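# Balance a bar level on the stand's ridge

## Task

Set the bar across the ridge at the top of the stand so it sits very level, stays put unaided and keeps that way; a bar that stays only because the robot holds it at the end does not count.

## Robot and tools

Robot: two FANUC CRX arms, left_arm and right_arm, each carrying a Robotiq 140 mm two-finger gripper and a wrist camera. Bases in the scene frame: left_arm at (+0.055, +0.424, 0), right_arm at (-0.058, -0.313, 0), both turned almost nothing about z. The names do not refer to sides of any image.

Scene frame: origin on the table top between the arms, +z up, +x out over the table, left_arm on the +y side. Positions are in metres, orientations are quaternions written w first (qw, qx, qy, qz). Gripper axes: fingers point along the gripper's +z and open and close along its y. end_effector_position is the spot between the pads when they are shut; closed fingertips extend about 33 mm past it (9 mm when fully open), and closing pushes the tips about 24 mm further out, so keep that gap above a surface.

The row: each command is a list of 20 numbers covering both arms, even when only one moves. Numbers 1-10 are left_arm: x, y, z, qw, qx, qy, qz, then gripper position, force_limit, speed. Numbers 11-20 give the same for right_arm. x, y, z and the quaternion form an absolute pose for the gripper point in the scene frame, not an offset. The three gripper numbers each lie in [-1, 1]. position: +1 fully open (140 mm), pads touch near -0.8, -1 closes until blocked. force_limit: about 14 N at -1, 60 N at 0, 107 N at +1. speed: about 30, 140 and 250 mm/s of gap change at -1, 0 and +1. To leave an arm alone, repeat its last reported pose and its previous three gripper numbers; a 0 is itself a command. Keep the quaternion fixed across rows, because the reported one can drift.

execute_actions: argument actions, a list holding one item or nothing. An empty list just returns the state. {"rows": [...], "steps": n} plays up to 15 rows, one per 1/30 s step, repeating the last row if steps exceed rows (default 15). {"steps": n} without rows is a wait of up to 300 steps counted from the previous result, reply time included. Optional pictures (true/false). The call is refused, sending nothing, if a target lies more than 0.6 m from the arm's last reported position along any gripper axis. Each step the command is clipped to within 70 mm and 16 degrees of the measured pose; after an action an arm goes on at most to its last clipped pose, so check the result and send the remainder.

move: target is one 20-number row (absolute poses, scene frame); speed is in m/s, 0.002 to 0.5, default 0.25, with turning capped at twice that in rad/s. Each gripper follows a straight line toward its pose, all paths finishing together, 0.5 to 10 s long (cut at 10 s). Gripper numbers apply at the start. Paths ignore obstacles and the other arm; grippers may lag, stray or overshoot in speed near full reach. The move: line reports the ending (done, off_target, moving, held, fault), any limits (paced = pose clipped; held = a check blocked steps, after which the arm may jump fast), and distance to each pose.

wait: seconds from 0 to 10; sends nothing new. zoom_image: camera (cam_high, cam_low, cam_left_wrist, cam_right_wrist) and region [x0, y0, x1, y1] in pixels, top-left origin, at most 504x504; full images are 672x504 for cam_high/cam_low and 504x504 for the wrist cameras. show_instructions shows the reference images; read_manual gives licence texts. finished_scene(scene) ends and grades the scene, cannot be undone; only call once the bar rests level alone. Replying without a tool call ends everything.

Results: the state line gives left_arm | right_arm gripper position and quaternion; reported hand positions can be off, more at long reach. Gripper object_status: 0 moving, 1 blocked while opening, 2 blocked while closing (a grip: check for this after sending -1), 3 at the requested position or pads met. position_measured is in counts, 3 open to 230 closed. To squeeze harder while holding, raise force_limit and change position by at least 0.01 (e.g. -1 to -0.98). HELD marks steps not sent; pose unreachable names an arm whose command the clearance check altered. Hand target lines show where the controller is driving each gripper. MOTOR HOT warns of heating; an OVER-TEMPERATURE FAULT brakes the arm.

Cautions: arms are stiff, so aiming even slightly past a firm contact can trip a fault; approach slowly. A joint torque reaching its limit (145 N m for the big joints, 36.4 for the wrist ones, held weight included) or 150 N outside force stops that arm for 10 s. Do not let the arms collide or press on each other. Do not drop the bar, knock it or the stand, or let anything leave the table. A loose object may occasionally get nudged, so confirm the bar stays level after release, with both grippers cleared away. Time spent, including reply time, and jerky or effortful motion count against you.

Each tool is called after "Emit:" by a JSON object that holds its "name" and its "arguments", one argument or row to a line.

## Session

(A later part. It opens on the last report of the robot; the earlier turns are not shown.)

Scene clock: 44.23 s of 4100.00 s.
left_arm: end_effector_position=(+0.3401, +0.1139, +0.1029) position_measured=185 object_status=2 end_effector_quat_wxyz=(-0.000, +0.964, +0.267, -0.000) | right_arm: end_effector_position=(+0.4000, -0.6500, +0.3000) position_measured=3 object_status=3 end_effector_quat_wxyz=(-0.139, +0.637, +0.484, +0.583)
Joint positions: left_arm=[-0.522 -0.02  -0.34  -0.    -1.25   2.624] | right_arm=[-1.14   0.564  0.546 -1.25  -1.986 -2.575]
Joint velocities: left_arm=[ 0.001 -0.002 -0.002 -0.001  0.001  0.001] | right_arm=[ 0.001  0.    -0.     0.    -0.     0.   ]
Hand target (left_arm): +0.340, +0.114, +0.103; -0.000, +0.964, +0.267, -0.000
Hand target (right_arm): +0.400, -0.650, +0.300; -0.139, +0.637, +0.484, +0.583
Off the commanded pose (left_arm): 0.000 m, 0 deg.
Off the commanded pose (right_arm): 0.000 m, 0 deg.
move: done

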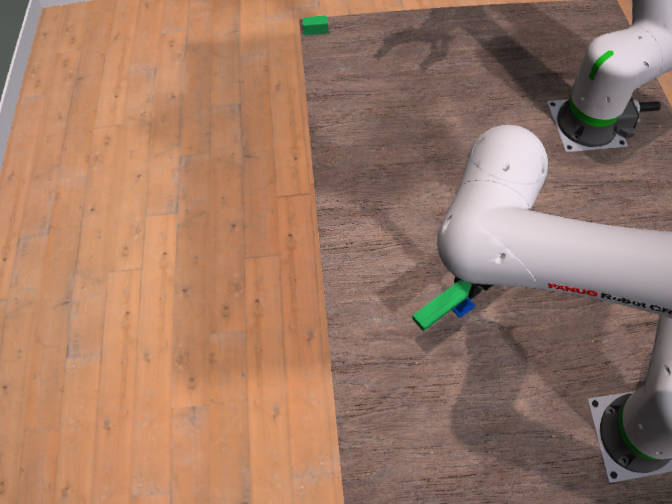

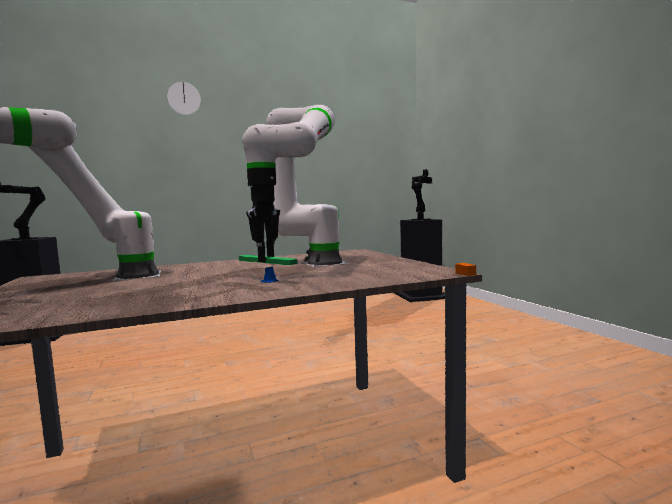

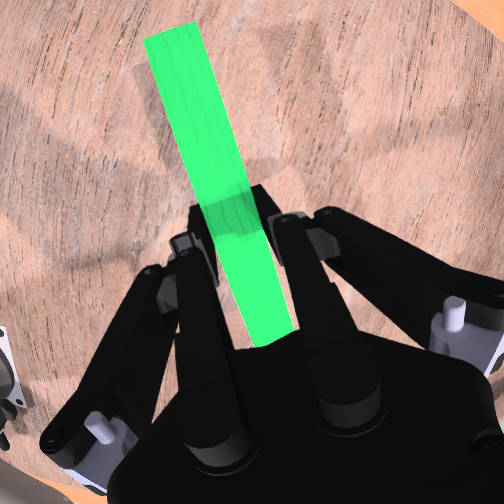

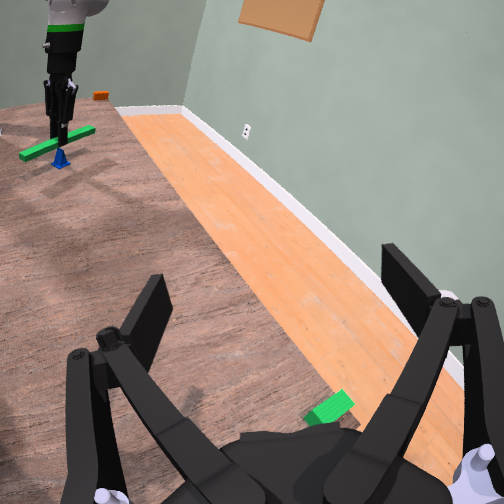

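Emit:
{"name": "move", "arguments": {
  "target": [0.340,0.121,0.095,0,0.964,0.267,0,-1,0,0,0.4,-0.65,0.3,-0.139,0.637,0.484,0.583,1,0,0],
  "speed": 0.02
}}

Emit:
{"name": "zoom_image", "arguments": {
  "camera": "cam_right_wrist",
  "region": [10,105,110,180]
}}

Emit:
{"name": "zoom_image", "arguments": {
  "camera": "cam_low",
  "region": [230,235,310,291]
}}

Scene clock: 50.60 s of 4100.00 s.
left_arm: end_effector_position=(+0.3400, +0.1209, +0.0950) position_measured=185 object_status=2 end_effector_quat_wxyz=(-0.000, +0.964, +0.267, +0.000) | right_arm: end_effector_position=(+0.4000, -0.6500, +0.3000) position_measured=3 object_status=3 end_effector_quat_wxyz=(-0.139, +0.637, +0.484, +0.583)
Joint positions: left_arm=[-0.506 -0.027 -0.366 -0.    -1.231  2.609] | right_arm=[-1.14   0.564  0.546 -1.25  -1.986 -2.575]
Joint velocities: left_arm=[ 0.002 -0.002 -0.003 -0.     0.002 -0.   ] | right_arm=[ 0.001  0.001  0.     0.    -0.     0.001]
Hand target (left_arm): +0.340, +0.121, +0.095; -0.000, +0.964, +0.267, -0.000
Hand target (right_arm): +0.400, -0.650, +0.300; -0.139, +0.637, +0.484, +0.583
Off the commanded pose (left_arm): 0.000 m, 0 deg.
Off the commanded pose (right_arm): 0.000 m, 0 deg.
After step 90, 2.60 s passed at rest.
move: done

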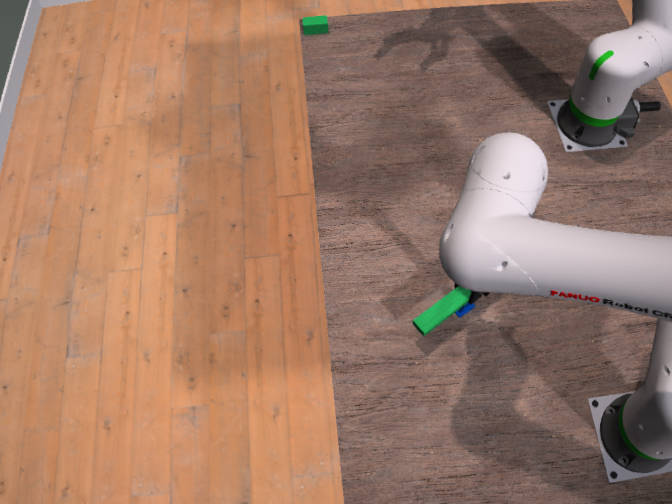

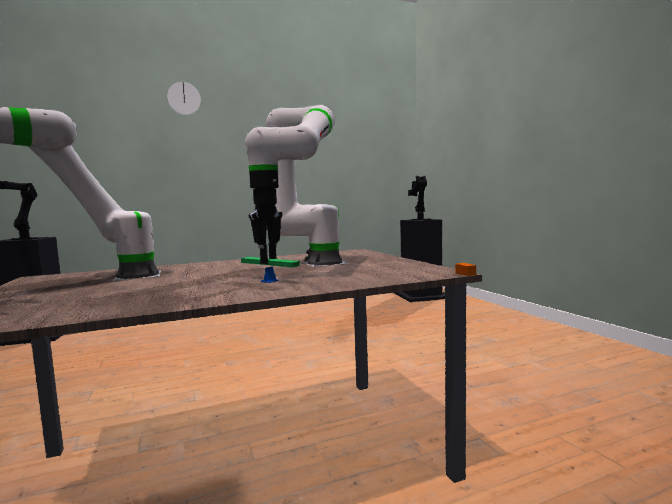

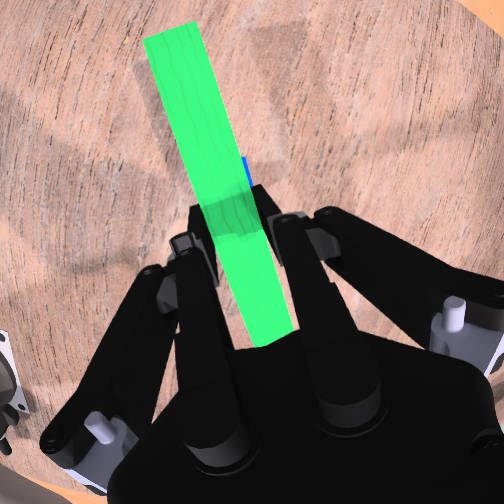

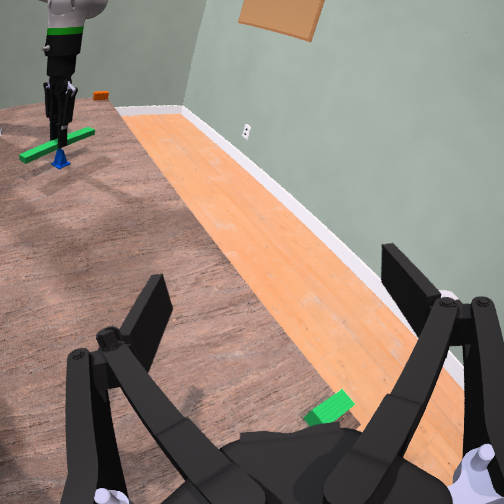

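Region (10, 105, 110, 180) of cam_right_wrist's 504x504 image, scaled by 5.040, with more detail than that image has; it fills the top 378 rows of this view, and the rest is white.

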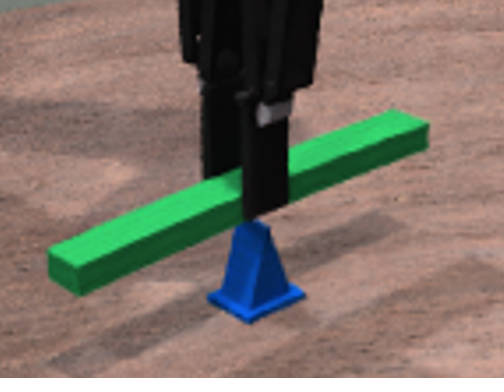

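Region (230, 235, 310, 291) of cam_low's 672x504 image, scaled by 6.300, with more detail than that image has; it fills the top 353 rows of this view, and the rest is white.

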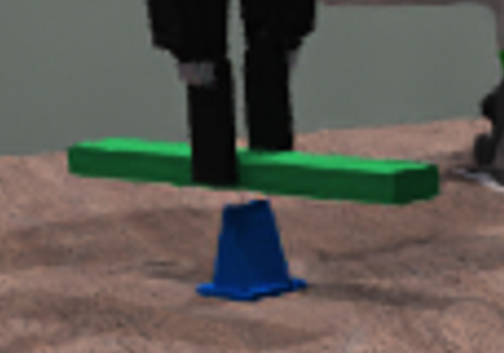

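Emit:
{"name": "move", "arguments": {
  "target": [0.340,0.121,0.090,0,0.964,0.267,0,-1,0,0,0.4,-0.65,0.3,-0.139,0.637,0.484,0.583,1,0,0],
  "speed": 0.008
}}

Emit:
{"name": "zoom_image", "arguments": {
  "camera": "cam_right_wrist",
  "region": [10,105,110,180]
}}

Emit:
{"name": "zoom_image", "arguments": {
  "camera": "cam_low",
  "region": [230,235,310,291]
}}

Scene clock: 57.47 s of 4100.00 s.
left_arm: end_effector_position=(+0.3400, +0.1210, +0.0900) position_measured=185 object_status=2 end_effector_quat_wxyz=(+0.000, +0.964, +0.267, +0.000) | right_arm: end_effector_position=(+0.4000, -0.6500, +0.3000) position_measured=3 object_status=3 end_effector_quat_wxyz=(-0.139, +0.637, +0.484, +0.583)
Joint positions: left_arm=[-0.506 -0.022 -0.375 -0.    -1.219  2.609] | right_arm=[-1.14   0.564  0.546 -1.25  -1.986 -2.575]
Joint velocities: left_arm=[ 0.     0.    -0.001  0.001  0.001 -0.   ] | right_arm=[ 0.001 -0.     0.     0.001 -0.    -0.001]
Hand target (left_arm): +0.340, +0.121, +0.090; +0.000, +0.964, +0.267, -0.000
Hand target (right_arm): +0.400, -0.650, +0.300; -0.139, +0.637, +0.484, +0.583
Off the commanded pose (left_arm): 0.000 m, 0 deg.
Off the commanded pose (right_arm): 0.000 m, 0 deg.
After step 90, 3.03 s passed at rest.
move: done

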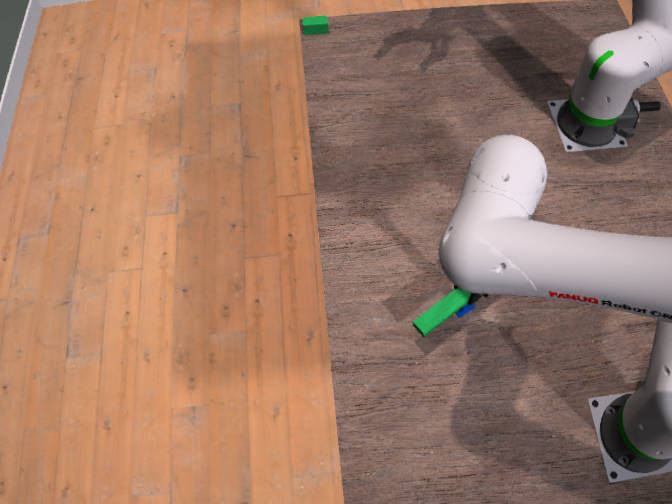

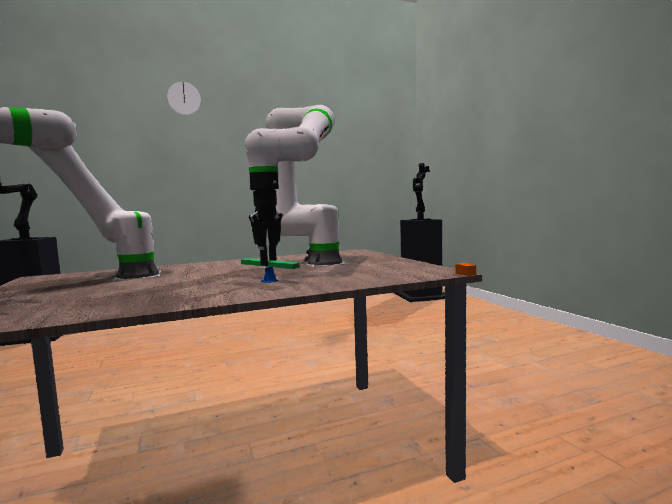

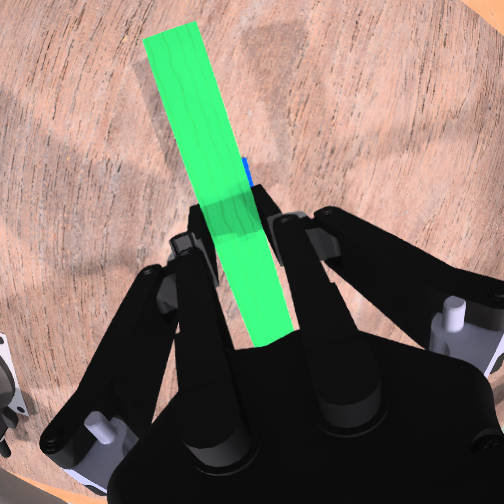

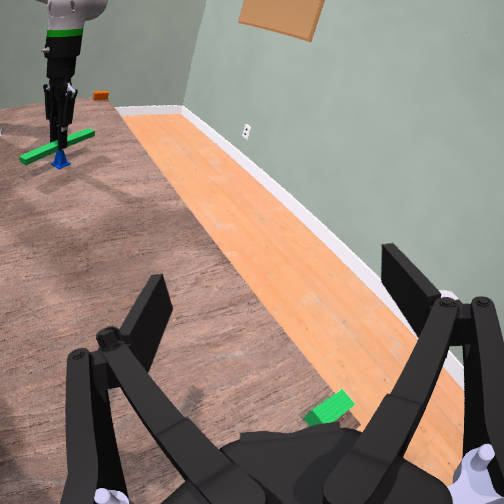

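Region (10, 105, 110, 180) of cam_right_wrist's 504x504 image, scaled by 5.040, with more detail than that image has; it fills the top 378 rows of this view, and the rest is white.

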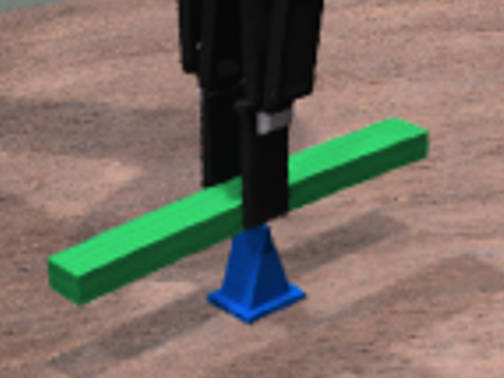

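Region (230, 235, 310, 291) of cam_low's 672x504 image, scaled by 6.300, with more detail than that image has; it fills the top 353 rows of this view, and the rest is white.

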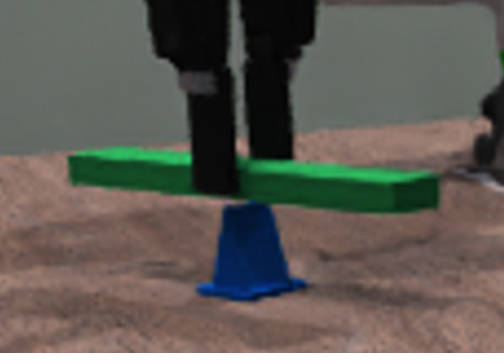

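Emit:
{"name": "move", "arguments": {
  "target": [0.340,0.121,0.087,0,0.964,0.267,0,-1,0,0,0.4,-0.65,0.3,-0.139,0.637,0.484,0.583,1,0,0],
  "speed": 0.004
}}

Emit:
{"name": "zoom_image", "arguments": {
  "camera": "cam_low",
  "region": [230,235,310,291]
}}

Scene clock: 69.20 s of 4100.00 s.
left_arm: end_effector_position=(+0.3400, +0.1210, +0.0870) position_measured=185 object_status=2 end_effector_quat_wxyz=(+0.000, +0.964, +0.267, -0.000) | right_arm: end_effector_position=(+0.4000, -0.6500, +0.3000) position_measured=3 object_status=3 end_effector_quat_wxyz=(-0.139, +0.637, +0.484, +0.583)
Joint positions: left_arm=[-0.506 -0.02  -0.379  0.    -1.211  2.609] | right_arm=[-1.14   0.564  0.546 -1.25  -1.986 -2.575]
Joint velocities: left_arm=[-0.    -0.001 -0.    -0.     0.001 -0.001] | right_arm=[ 0.001 -0.001  0.     0.001 -0.     0.   ]
Hand target (left_arm): +0.340, +0.121, +0.087; +0.000, +0.964, +0.267, -0.000
Hand target (right_arm): +0.400, -0.650, +0.300; -0.139, +0.637, +0.484, +0.583
Off the commanded pose (left_arm): 0.000 m, 0 deg.
Off the commanded pose (right_arm): 0.000 m, 0 deg.
After step 90, 7.77 s passed at rest.
move: done

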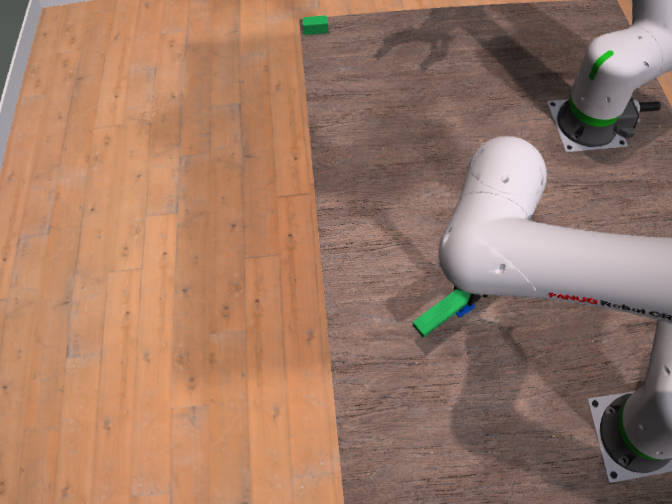

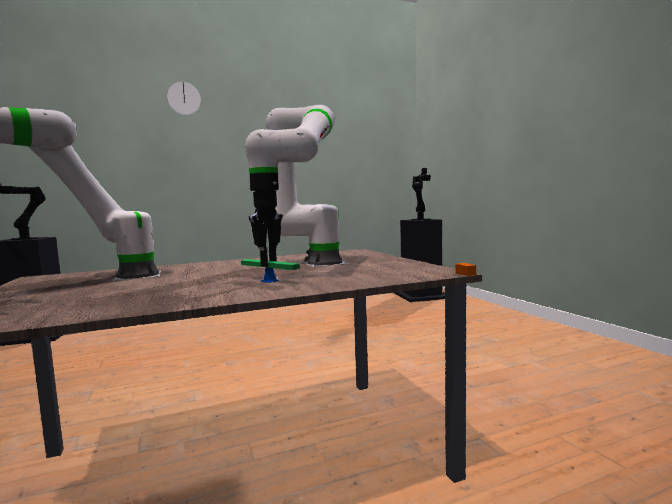

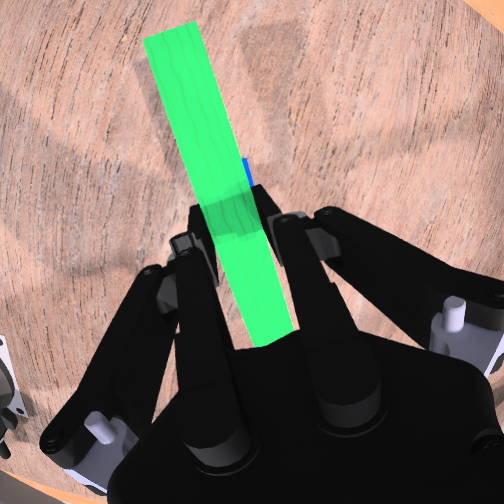

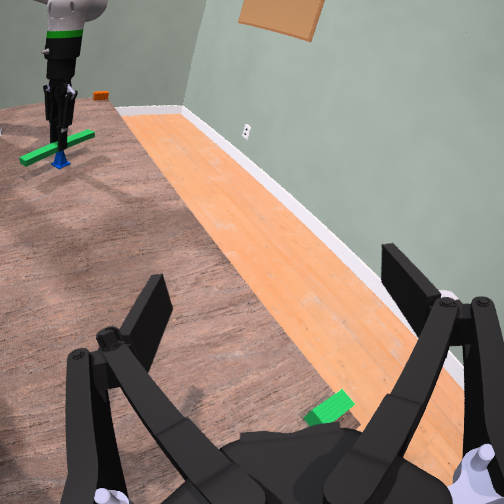

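Region (230, 235, 310, 291) of cam_low's 672x504 image, scaled by 6.300, with more detail than that image has; it fills the top 353 rows of this view, and the rest is white.

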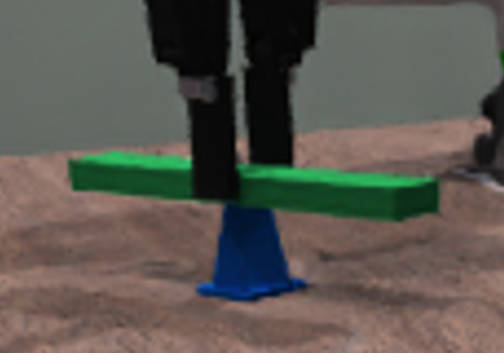

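Emit:
{"name": "move", "arguments": {
  "target": [0.340,0.121,0.086,0,0.964,0.267,0,-1,0,0,0.4,-0.65,0.3,-0.139,0.637,0.484,0.583,1,0,0],
  "speed": 0.002
}}

Emit:
{"name": "move", "arguments": {
  "target": [0.340,0.121,0.086,0,0.964,0.267,0,-0.1,0,-1,0.4,-0.65,0.3,-0.139,0.637,0.484,0.583,1,0,0]
}}

Scene clock: 71.80 s of 4100.00 s.
left_arm: end_effector_position=(+0.3400, +0.1210, +0.0860) position_measured=185 object_status=2 end_effector_quat_wxyz=(+0.000, +0.964, +0.267, -0.000) | right_arm: end_effector_position=(+0.4000, -0.6500, +0.3000) position_measured=3 object_status=3 end_effector_quat_wxyz=(-0.139, +0.637, +0.484, +0.583)
Joint positions: left_arm=[-0.506 -0.019 -0.381  0.    -1.209  2.609] | right_arm=[-1.14   0.564  0.546 -1.25  -1.986 -2.575]
Joint velocities: left_arm=[-0.    -0.    -0.    -0.     0.    -0.001] | right_arm=[ 0.    -0.002 -0.    -0.     0.     0.   ]
Hand target (left_arm): +0.340, +0.121, +0.086; +0.000, +0.964, +0.267, -0.000
Hand target (right_arm): +0.400, -0.650, +0.300; -0.139, +0.637, +0.484, +0.583
Off the commanded pose (left_arm): 0.000 m, 0 deg.
Off the commanded pose (right_arm): 0.000 m, 0 deg.
move: done

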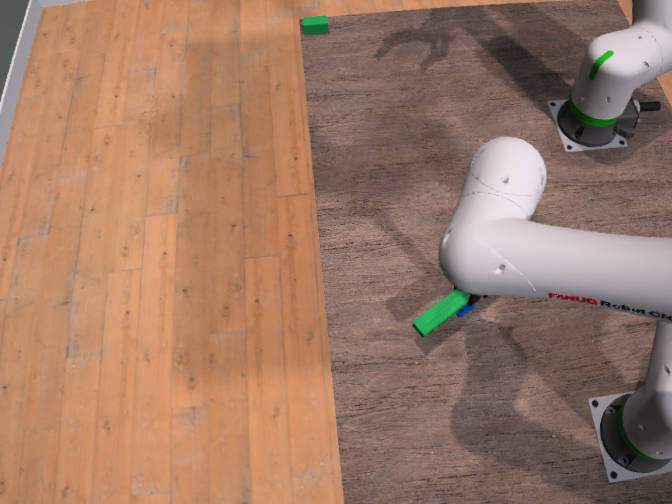

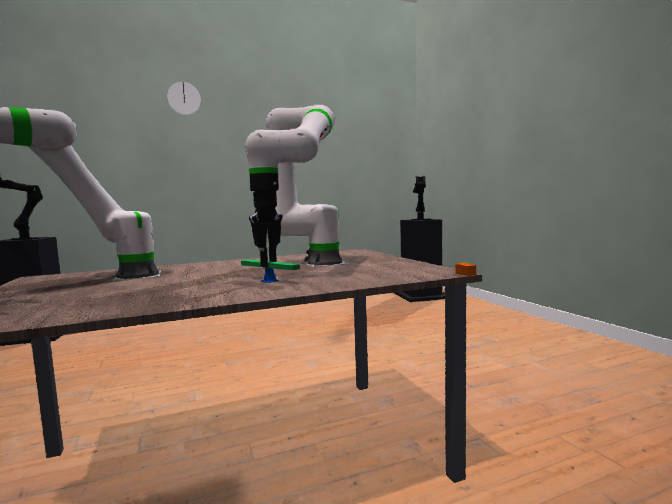

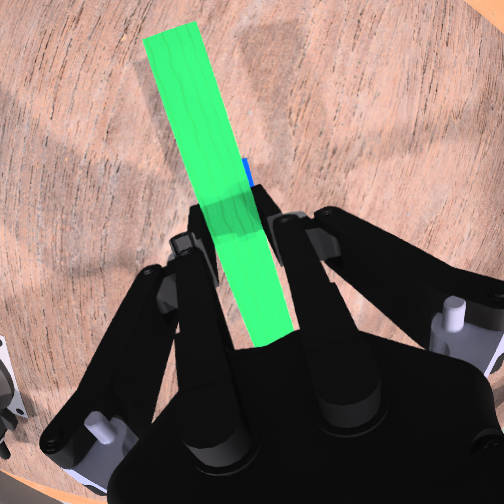

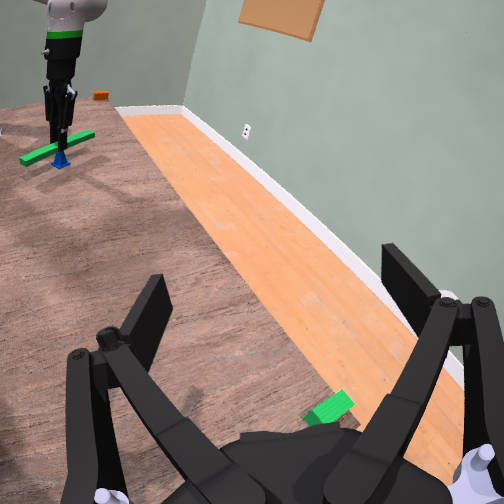

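Scene clock: 72.93 s of 4100.00 s.
left_arm: end_effector_position=(+0.3400, +0.1210, +0.0860) position_measured=141 object_status=3 end_effector_quat_wxyz=(+0.000, +0.964, +0.267, -0.000) | right_arm: end_effector_position=(+0.4000, -0.6500, +0.3000) position_measured=3 object_status=3 end_effector_quat_wxyz=(-0.139, +0.637, +0.484, +0.583)
Joint positions: left_arm=[-0.506 -0.019 -0.381  0.    -1.208  2.609] | right_arm=[-1.14   0.564  0.546 -1.25  -1.986 -2.575]
Joint velocities: left_arm=[-0.    -0.    -0.     0.     0.    -0.001] | right_arm=[ 0.001 -0.     0.     0.    -0.     0.   ]
Hand target (left_arm): +0.340, +0.121, +0.086; +0.000, +0.964, +0.267, -0.000
Hand target (right_arm): +0.400, -0.650, +0.300; -0.139, +0.637, +0.484, +0.583
Off the commanded pose (left_arm): 0.000 m, 0 deg.
Off the commanded pose (right_arm): 0.000 m, 0 deg.
move: done

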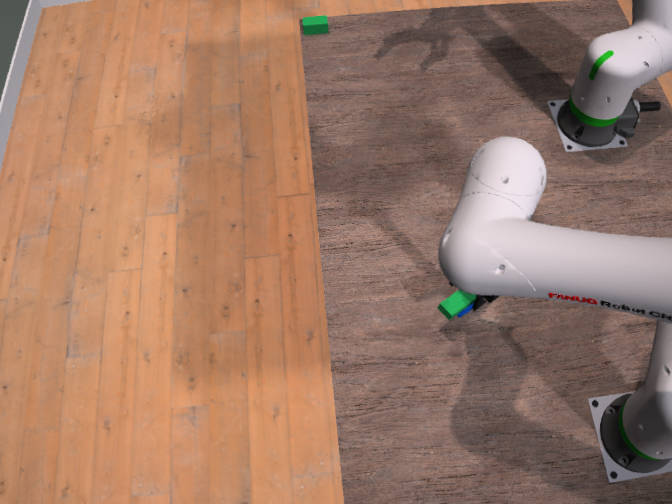

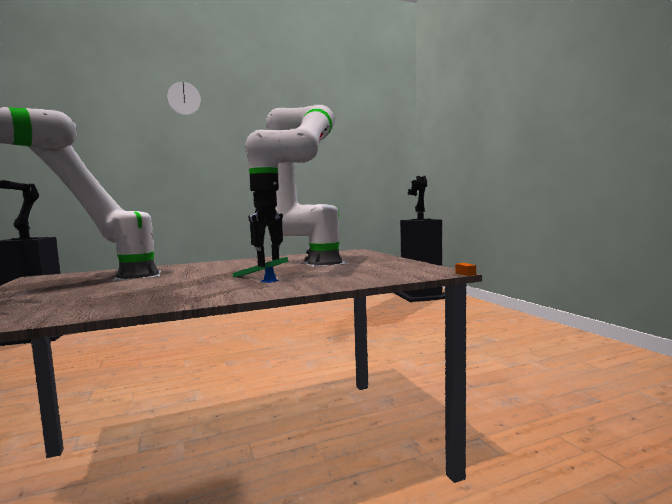

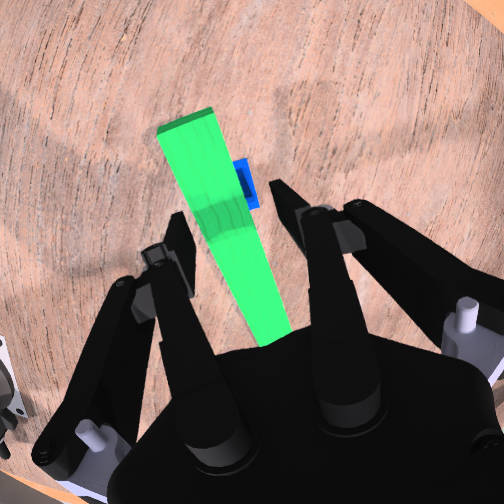

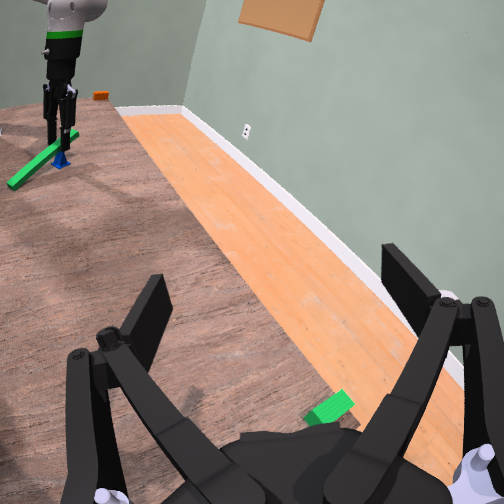

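Emit:
{"name": "move", "arguments": {
  "target": [0.287,0.092,0.072,-0.037,0.954,0.264,0.134,-0.1,0,0,0.4,-0.65,0.3,-0.139,0.637,0.484,0.583,1,0,0],
  "speed": 0.08
}}

Emit:
{"name": "zoom_image", "arguments": {
  "camera": "cam_right_wrist",
  "region": [0,100,120,200]
}}

Scene clock: 78.70 s of 4100.00 s.
left_arm: end_effector_position=(+0.2874, +0.0921, +0.0722) position_measured=141 object_status=3 end_effector_quat_wxyz=(-0.037, +0.954, +0.264, +0.134) | right_arm: end_effector_position=(+0.4000, -0.6500, +0.3000) position_measured=3 object_status=3 end_effector_quat_wxyz=(-0.139, +0.637, +0.484, +0.583)
Joint positions: left_arm=[-0.901 -0.006 -0.348 -0.296 -1.204  3.108] | right_arm=[-1.14   0.564  0.546 -1.25  -1.986 -2.575]
Joint velocities: left_arm=[-0.006  0.003  0.002 -0.004 -0.003  0.007] | right_arm=[-0.001 -0.     0.     0.     0.     0.   ]
Hand target (left_arm): +0.287, +0.092, +0.072; -0.037, +0.954, +0.264, +0.134
Hand target (right_arm): +0.400, -0.650, +0.300; -0.139, +0.637, +0.484, +0.583
Off the commanded pose (left_arm): 0.000 m, 0 deg.
Off the commanded pose (right_arm): 0.000 m, 0 deg.
After step 90, 0.70 s passed at rest.
move: done

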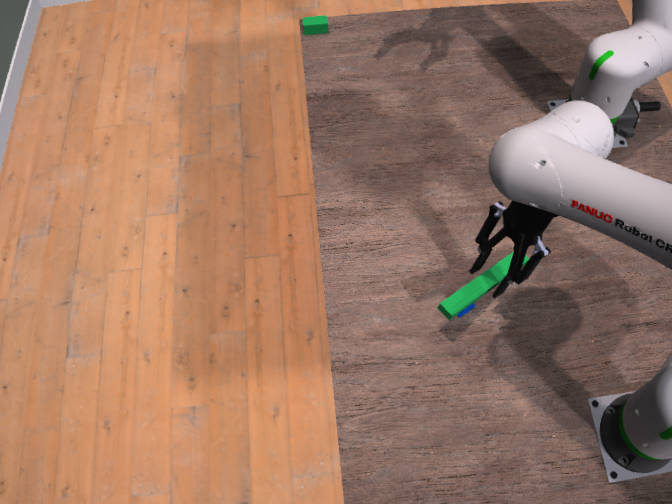

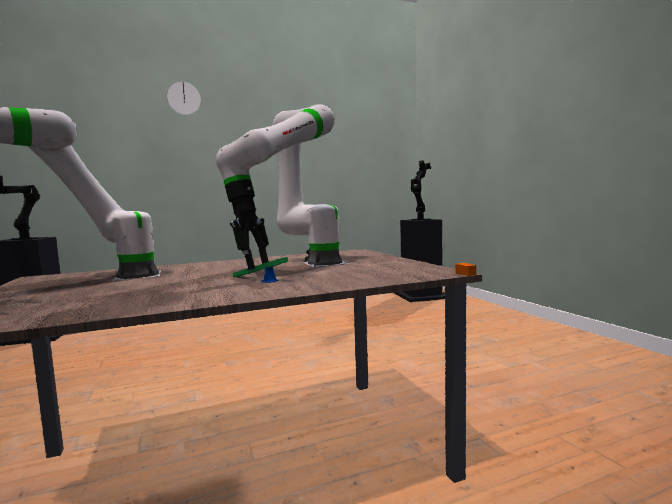

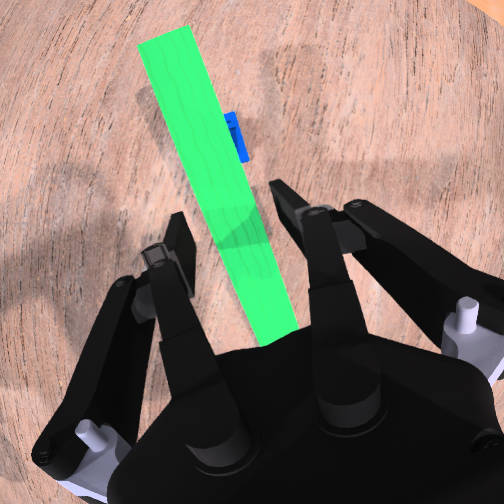

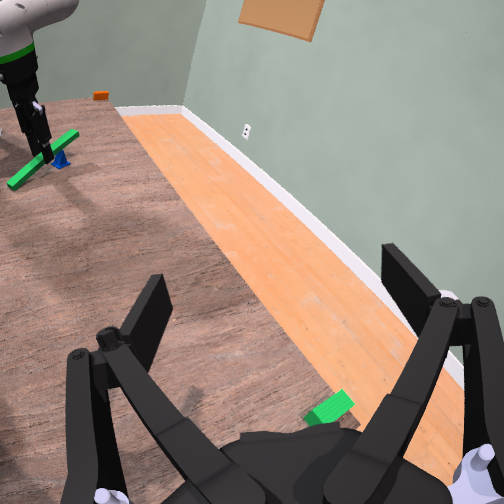

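Region (0, 100, 120, 200) of cam_right_wrist's 504x504 image, scaled by 4.200, with more detail than that image has.

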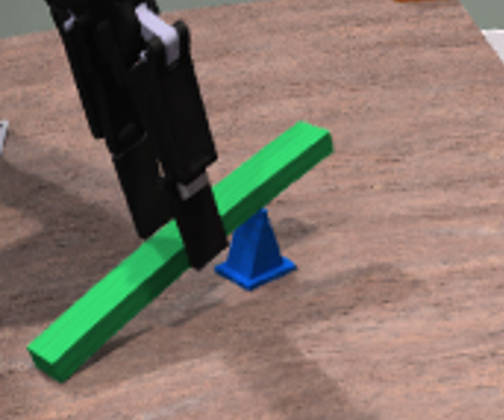

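Emit:
{"name": "move", "arguments": {
  "target": [0.287,0.092,0.070,-0.037,0.954,0.264,0.134,-1,0,-0.5,0.4,-0.65,0.3,-0.139,0.637,0.484,0.583,1,0,0],
  "speed": 0.02
}}

Emit:
{"name": "move", "arguments": {
  "target": [0.3,0.1,0.105,0,0.964,0.267,0,-1,0,-0.5,0.4,-0.65,0.3,-0.139,0.637,0.484,0.583,1,0,0],
  "speed": 0.08
}}

Emit:
{"name": "move", "arguments": {
  "target": [0.345,0.123,0.092,0,0.964,0.267,0,-1,0,-0.5,0.4,-0.65,0.3,-0.139,0.637,0.484,0.583,1,0,0],
  "speed": 0.05
}}

Emit:
{"name": "zoom_image", "arguments": {
  "camera": "cam_right_wrist",
  "region": [10,105,110,180]
}}

Emit:
{"name": "zoom_image", "arguments": {
  "camera": "cam_low",
  "region": [230,235,310,291]
}}

Scene clock: 82.87 s of 4100.00 s.
left_arm: end_effector_position=(+0.2871, +0.0919, +0.0702) position_measured=185 object_status=2 end_effector_quat_wxyz=(-0.037, +0.954, +0.264, +0.134) | right_arm: end_effector_position=(+0.4000, -0.6500, +0.3000) position_measured=3 object_status=3 end_effector_quat_wxyz=(-0.139, +0.637, +0.484, +0.583)
Joint positions: left_arm=[-0.903 -0.003 -0.351 -0.297 -1.2    3.11 ] | right_arm=[-1.14   0.564  0.546 -1.25  -1.986 -2.575]
Joint velocities: left_arm=[-0.     0.002 -0.001 -0.     0.001 -0.   ] | right_arm=[-0.002 -0.     0.    -0.     0.001  0.   ]
Hand target (left_arm): +0.287, +0.092, +0.070; -0.037, +0.954, +0.264, +0.134
Hand target (right_arm): +0.400, -0.650, +0.300; -0.139, +0.637, +0.484, +0.583
Off the commanded pose (left_arm): 0.000 m, 0 deg.
Off the commanded pose (right_arm): 0.000 m, 0 deg.
After step 90, 0.47 s passed at rest.
move: done

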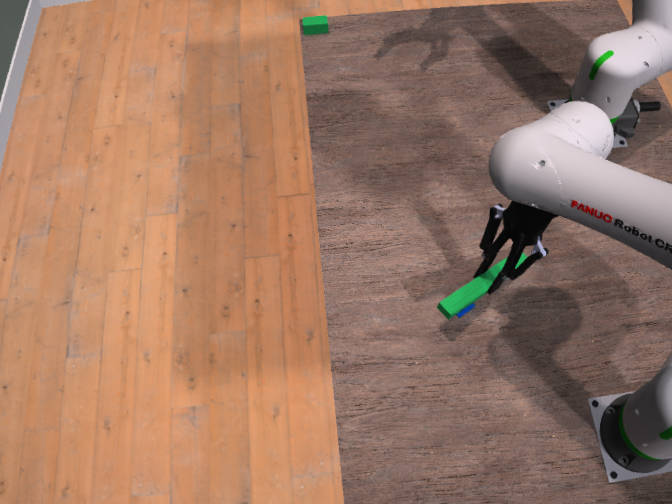

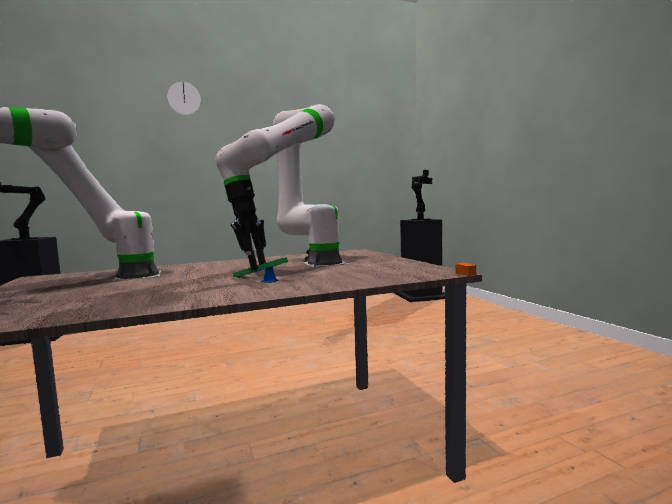

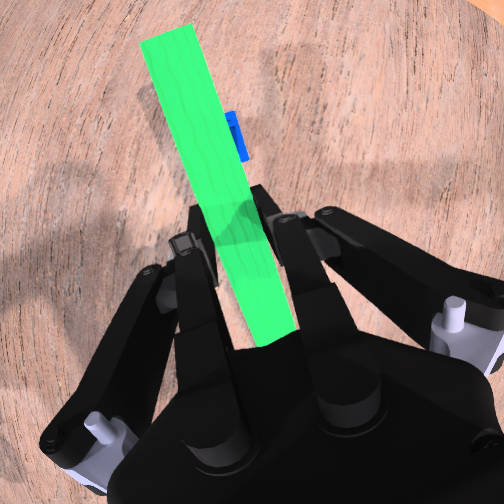

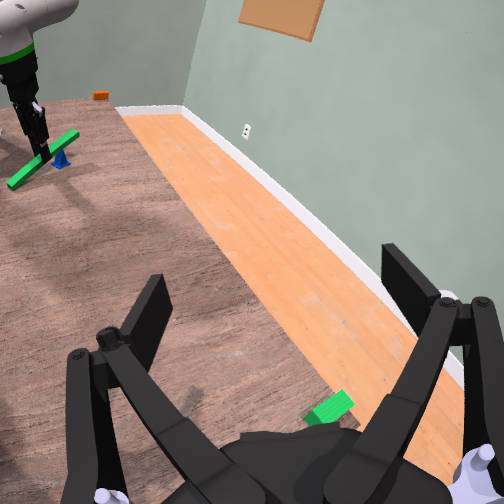

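Scene clock: 84.90 s of 4100.00 s.
left_arm: end_effector_position=(+0.2996, +0.1001, +0.1047) position_measured=185 object_status=2 end_effector_quat_wxyz=(-0.000, +0.964, +0.267, +0.000) | right_arm: end_effector_position=(+0.4000, -0.6500, +0.3000) position_measured=3 object_status=3 end_effector_quat_wxyz=(-0.139, +0.637, +0.484, +0.583)
Joint positions: left_arm=[-0.607 -0.061 -0.375 -0.001 -1.257  2.709] | right_arm=[-1.14   0.564  0.546 -1.25  -1.986 -2.575]
Joint velocities: left_arm=[ 0.005 -0.001  0.     0.005 -0.002 -0.008] | right_arm=[ 0.001 -0.     0.     0.     0.    -0.001]
Hand target (left_arm): +0.300, +0.100, +0.105; -0.000, +0.964, +0.267, -0.000
Hand target (right_arm): +0.400, -0.650, +0.300; -0.139, +0.637, +0.484, +0.583
Off the commanded pose (left_arm): 0.001 m, 0 deg.
Off the commanded pose (right_arm): 0.000 m, 0 deg.
move: done

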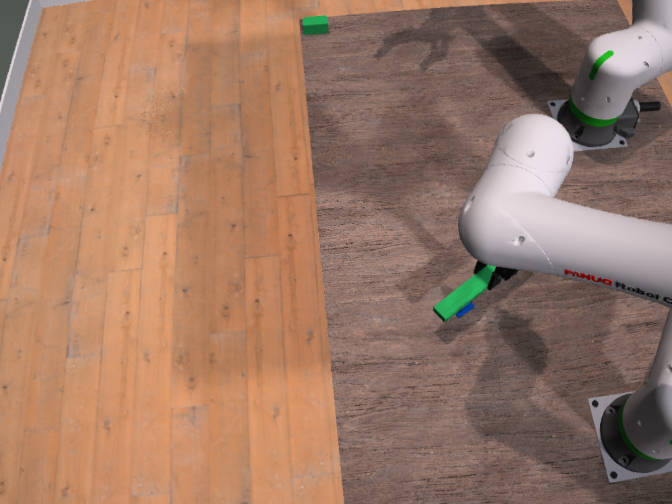

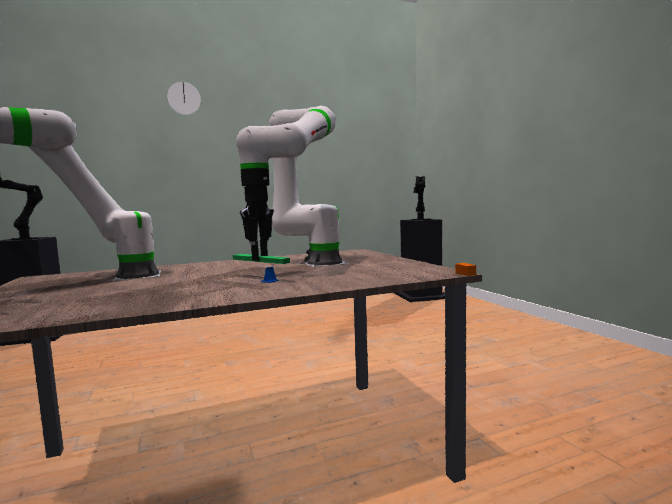

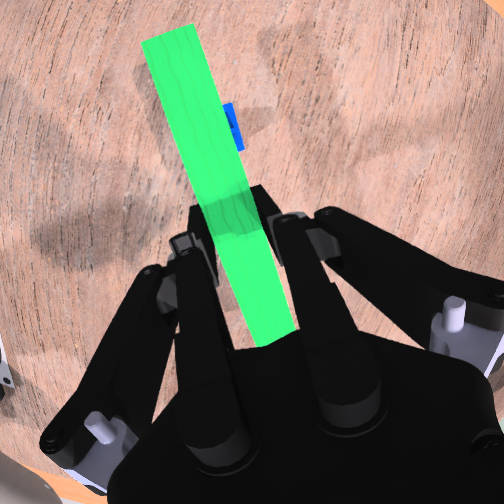

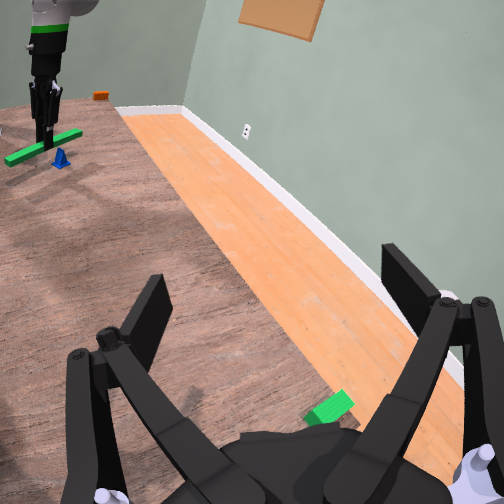

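Scene clock: 86.27 s of 4100.00 s.
left_arm: end_effector_position=(+0.3450, +0.1229, +0.0920) position_measured=185 object_status=2 end_effector_quat_wxyz=(-0.000, +0.964, +0.267, +0.000) | right_arm: end_effector_position=(+0.4000, -0.6500, +0.3000) position_measured=3 object_status=3 end_effector_quat_wxyz=(-0.139, +0.637, +0.484, +0.583)
Joint positions: left_arm=[-0.496 -0.019 -0.366 -0.    -1.224  2.599] | right_arm=[-1.14   0.564  0.546 -1.25  -1.986 -2.575]
Joint velocities: left_arm=[ 0.002  0.002 -0.     0.002  0.001 -0.001] | right_arm=[-0.001 -0.     0.     0.    -0.     0.001]
Hand target (left_arm): +0.345, +0.123, +0.092; -0.000, +0.964, +0.267, -0.000
Hand target (right_arm): +0.400, -0.650, +0.300; -0.139, +0.637, +0.484, +0.583
Off the commanded pose (left_arm): 0.000 m, 0 deg.
Off the commanded pose (right_arm): 0.000 m, 0 deg.
move: done

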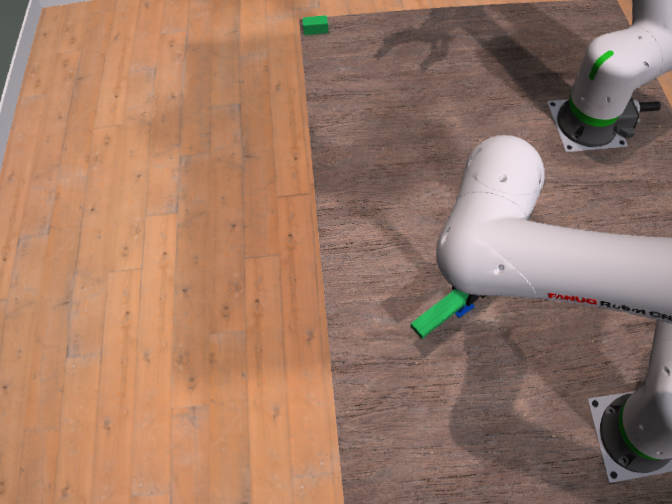

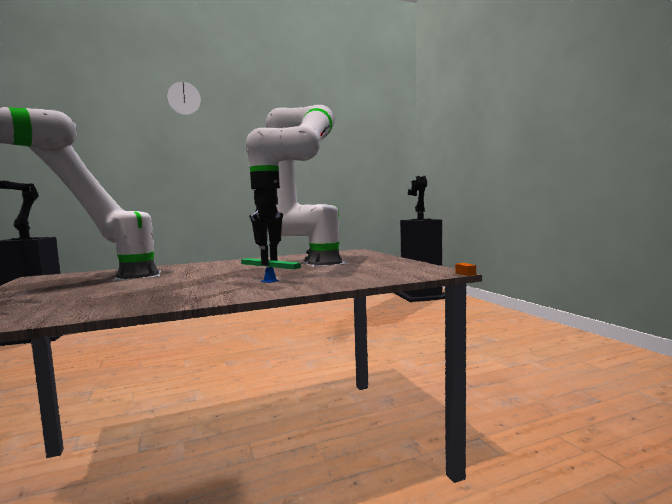

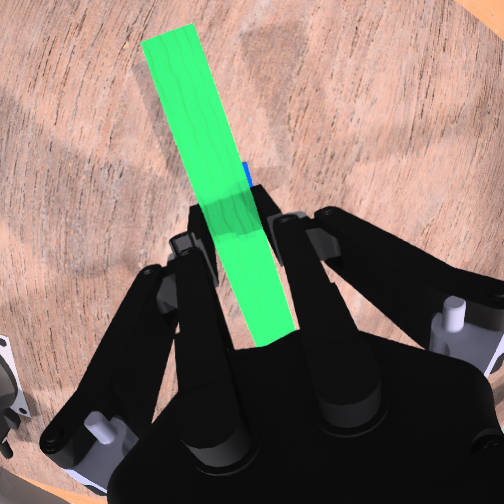

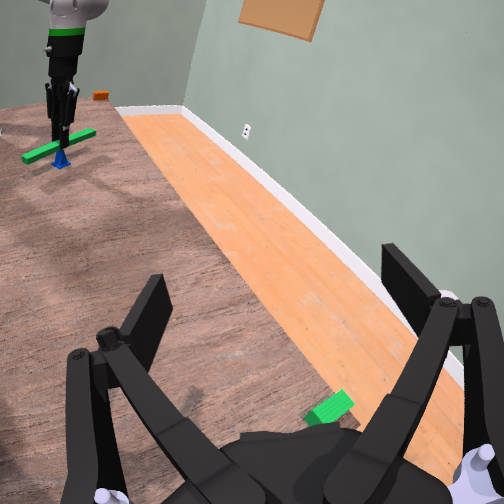

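Region (10, 105, 110, 180) of cam_right_wrist's 504x504 image, scaled by 5.040, with more detail than that image has; it fills the top 378 rows of this view, and the rest is white.

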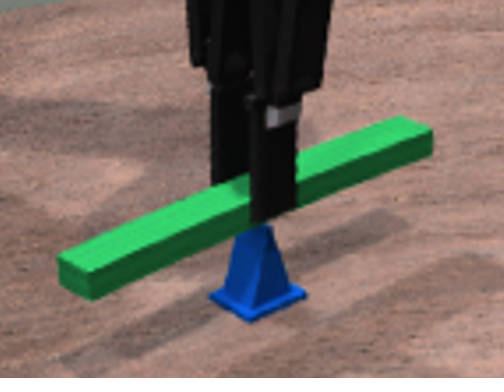

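Region (230, 235, 310, 291) of cam_low's 672x504 image, scaled by 6.300, with more detail than that image has; it fills the top 353 rows of this view, and the rest is white.

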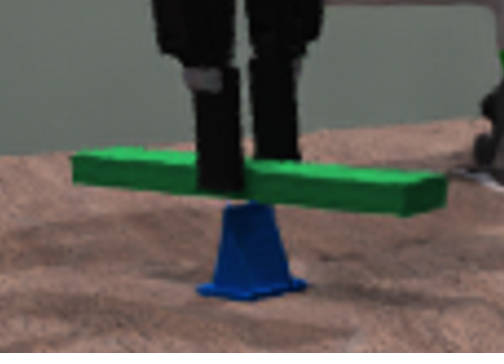

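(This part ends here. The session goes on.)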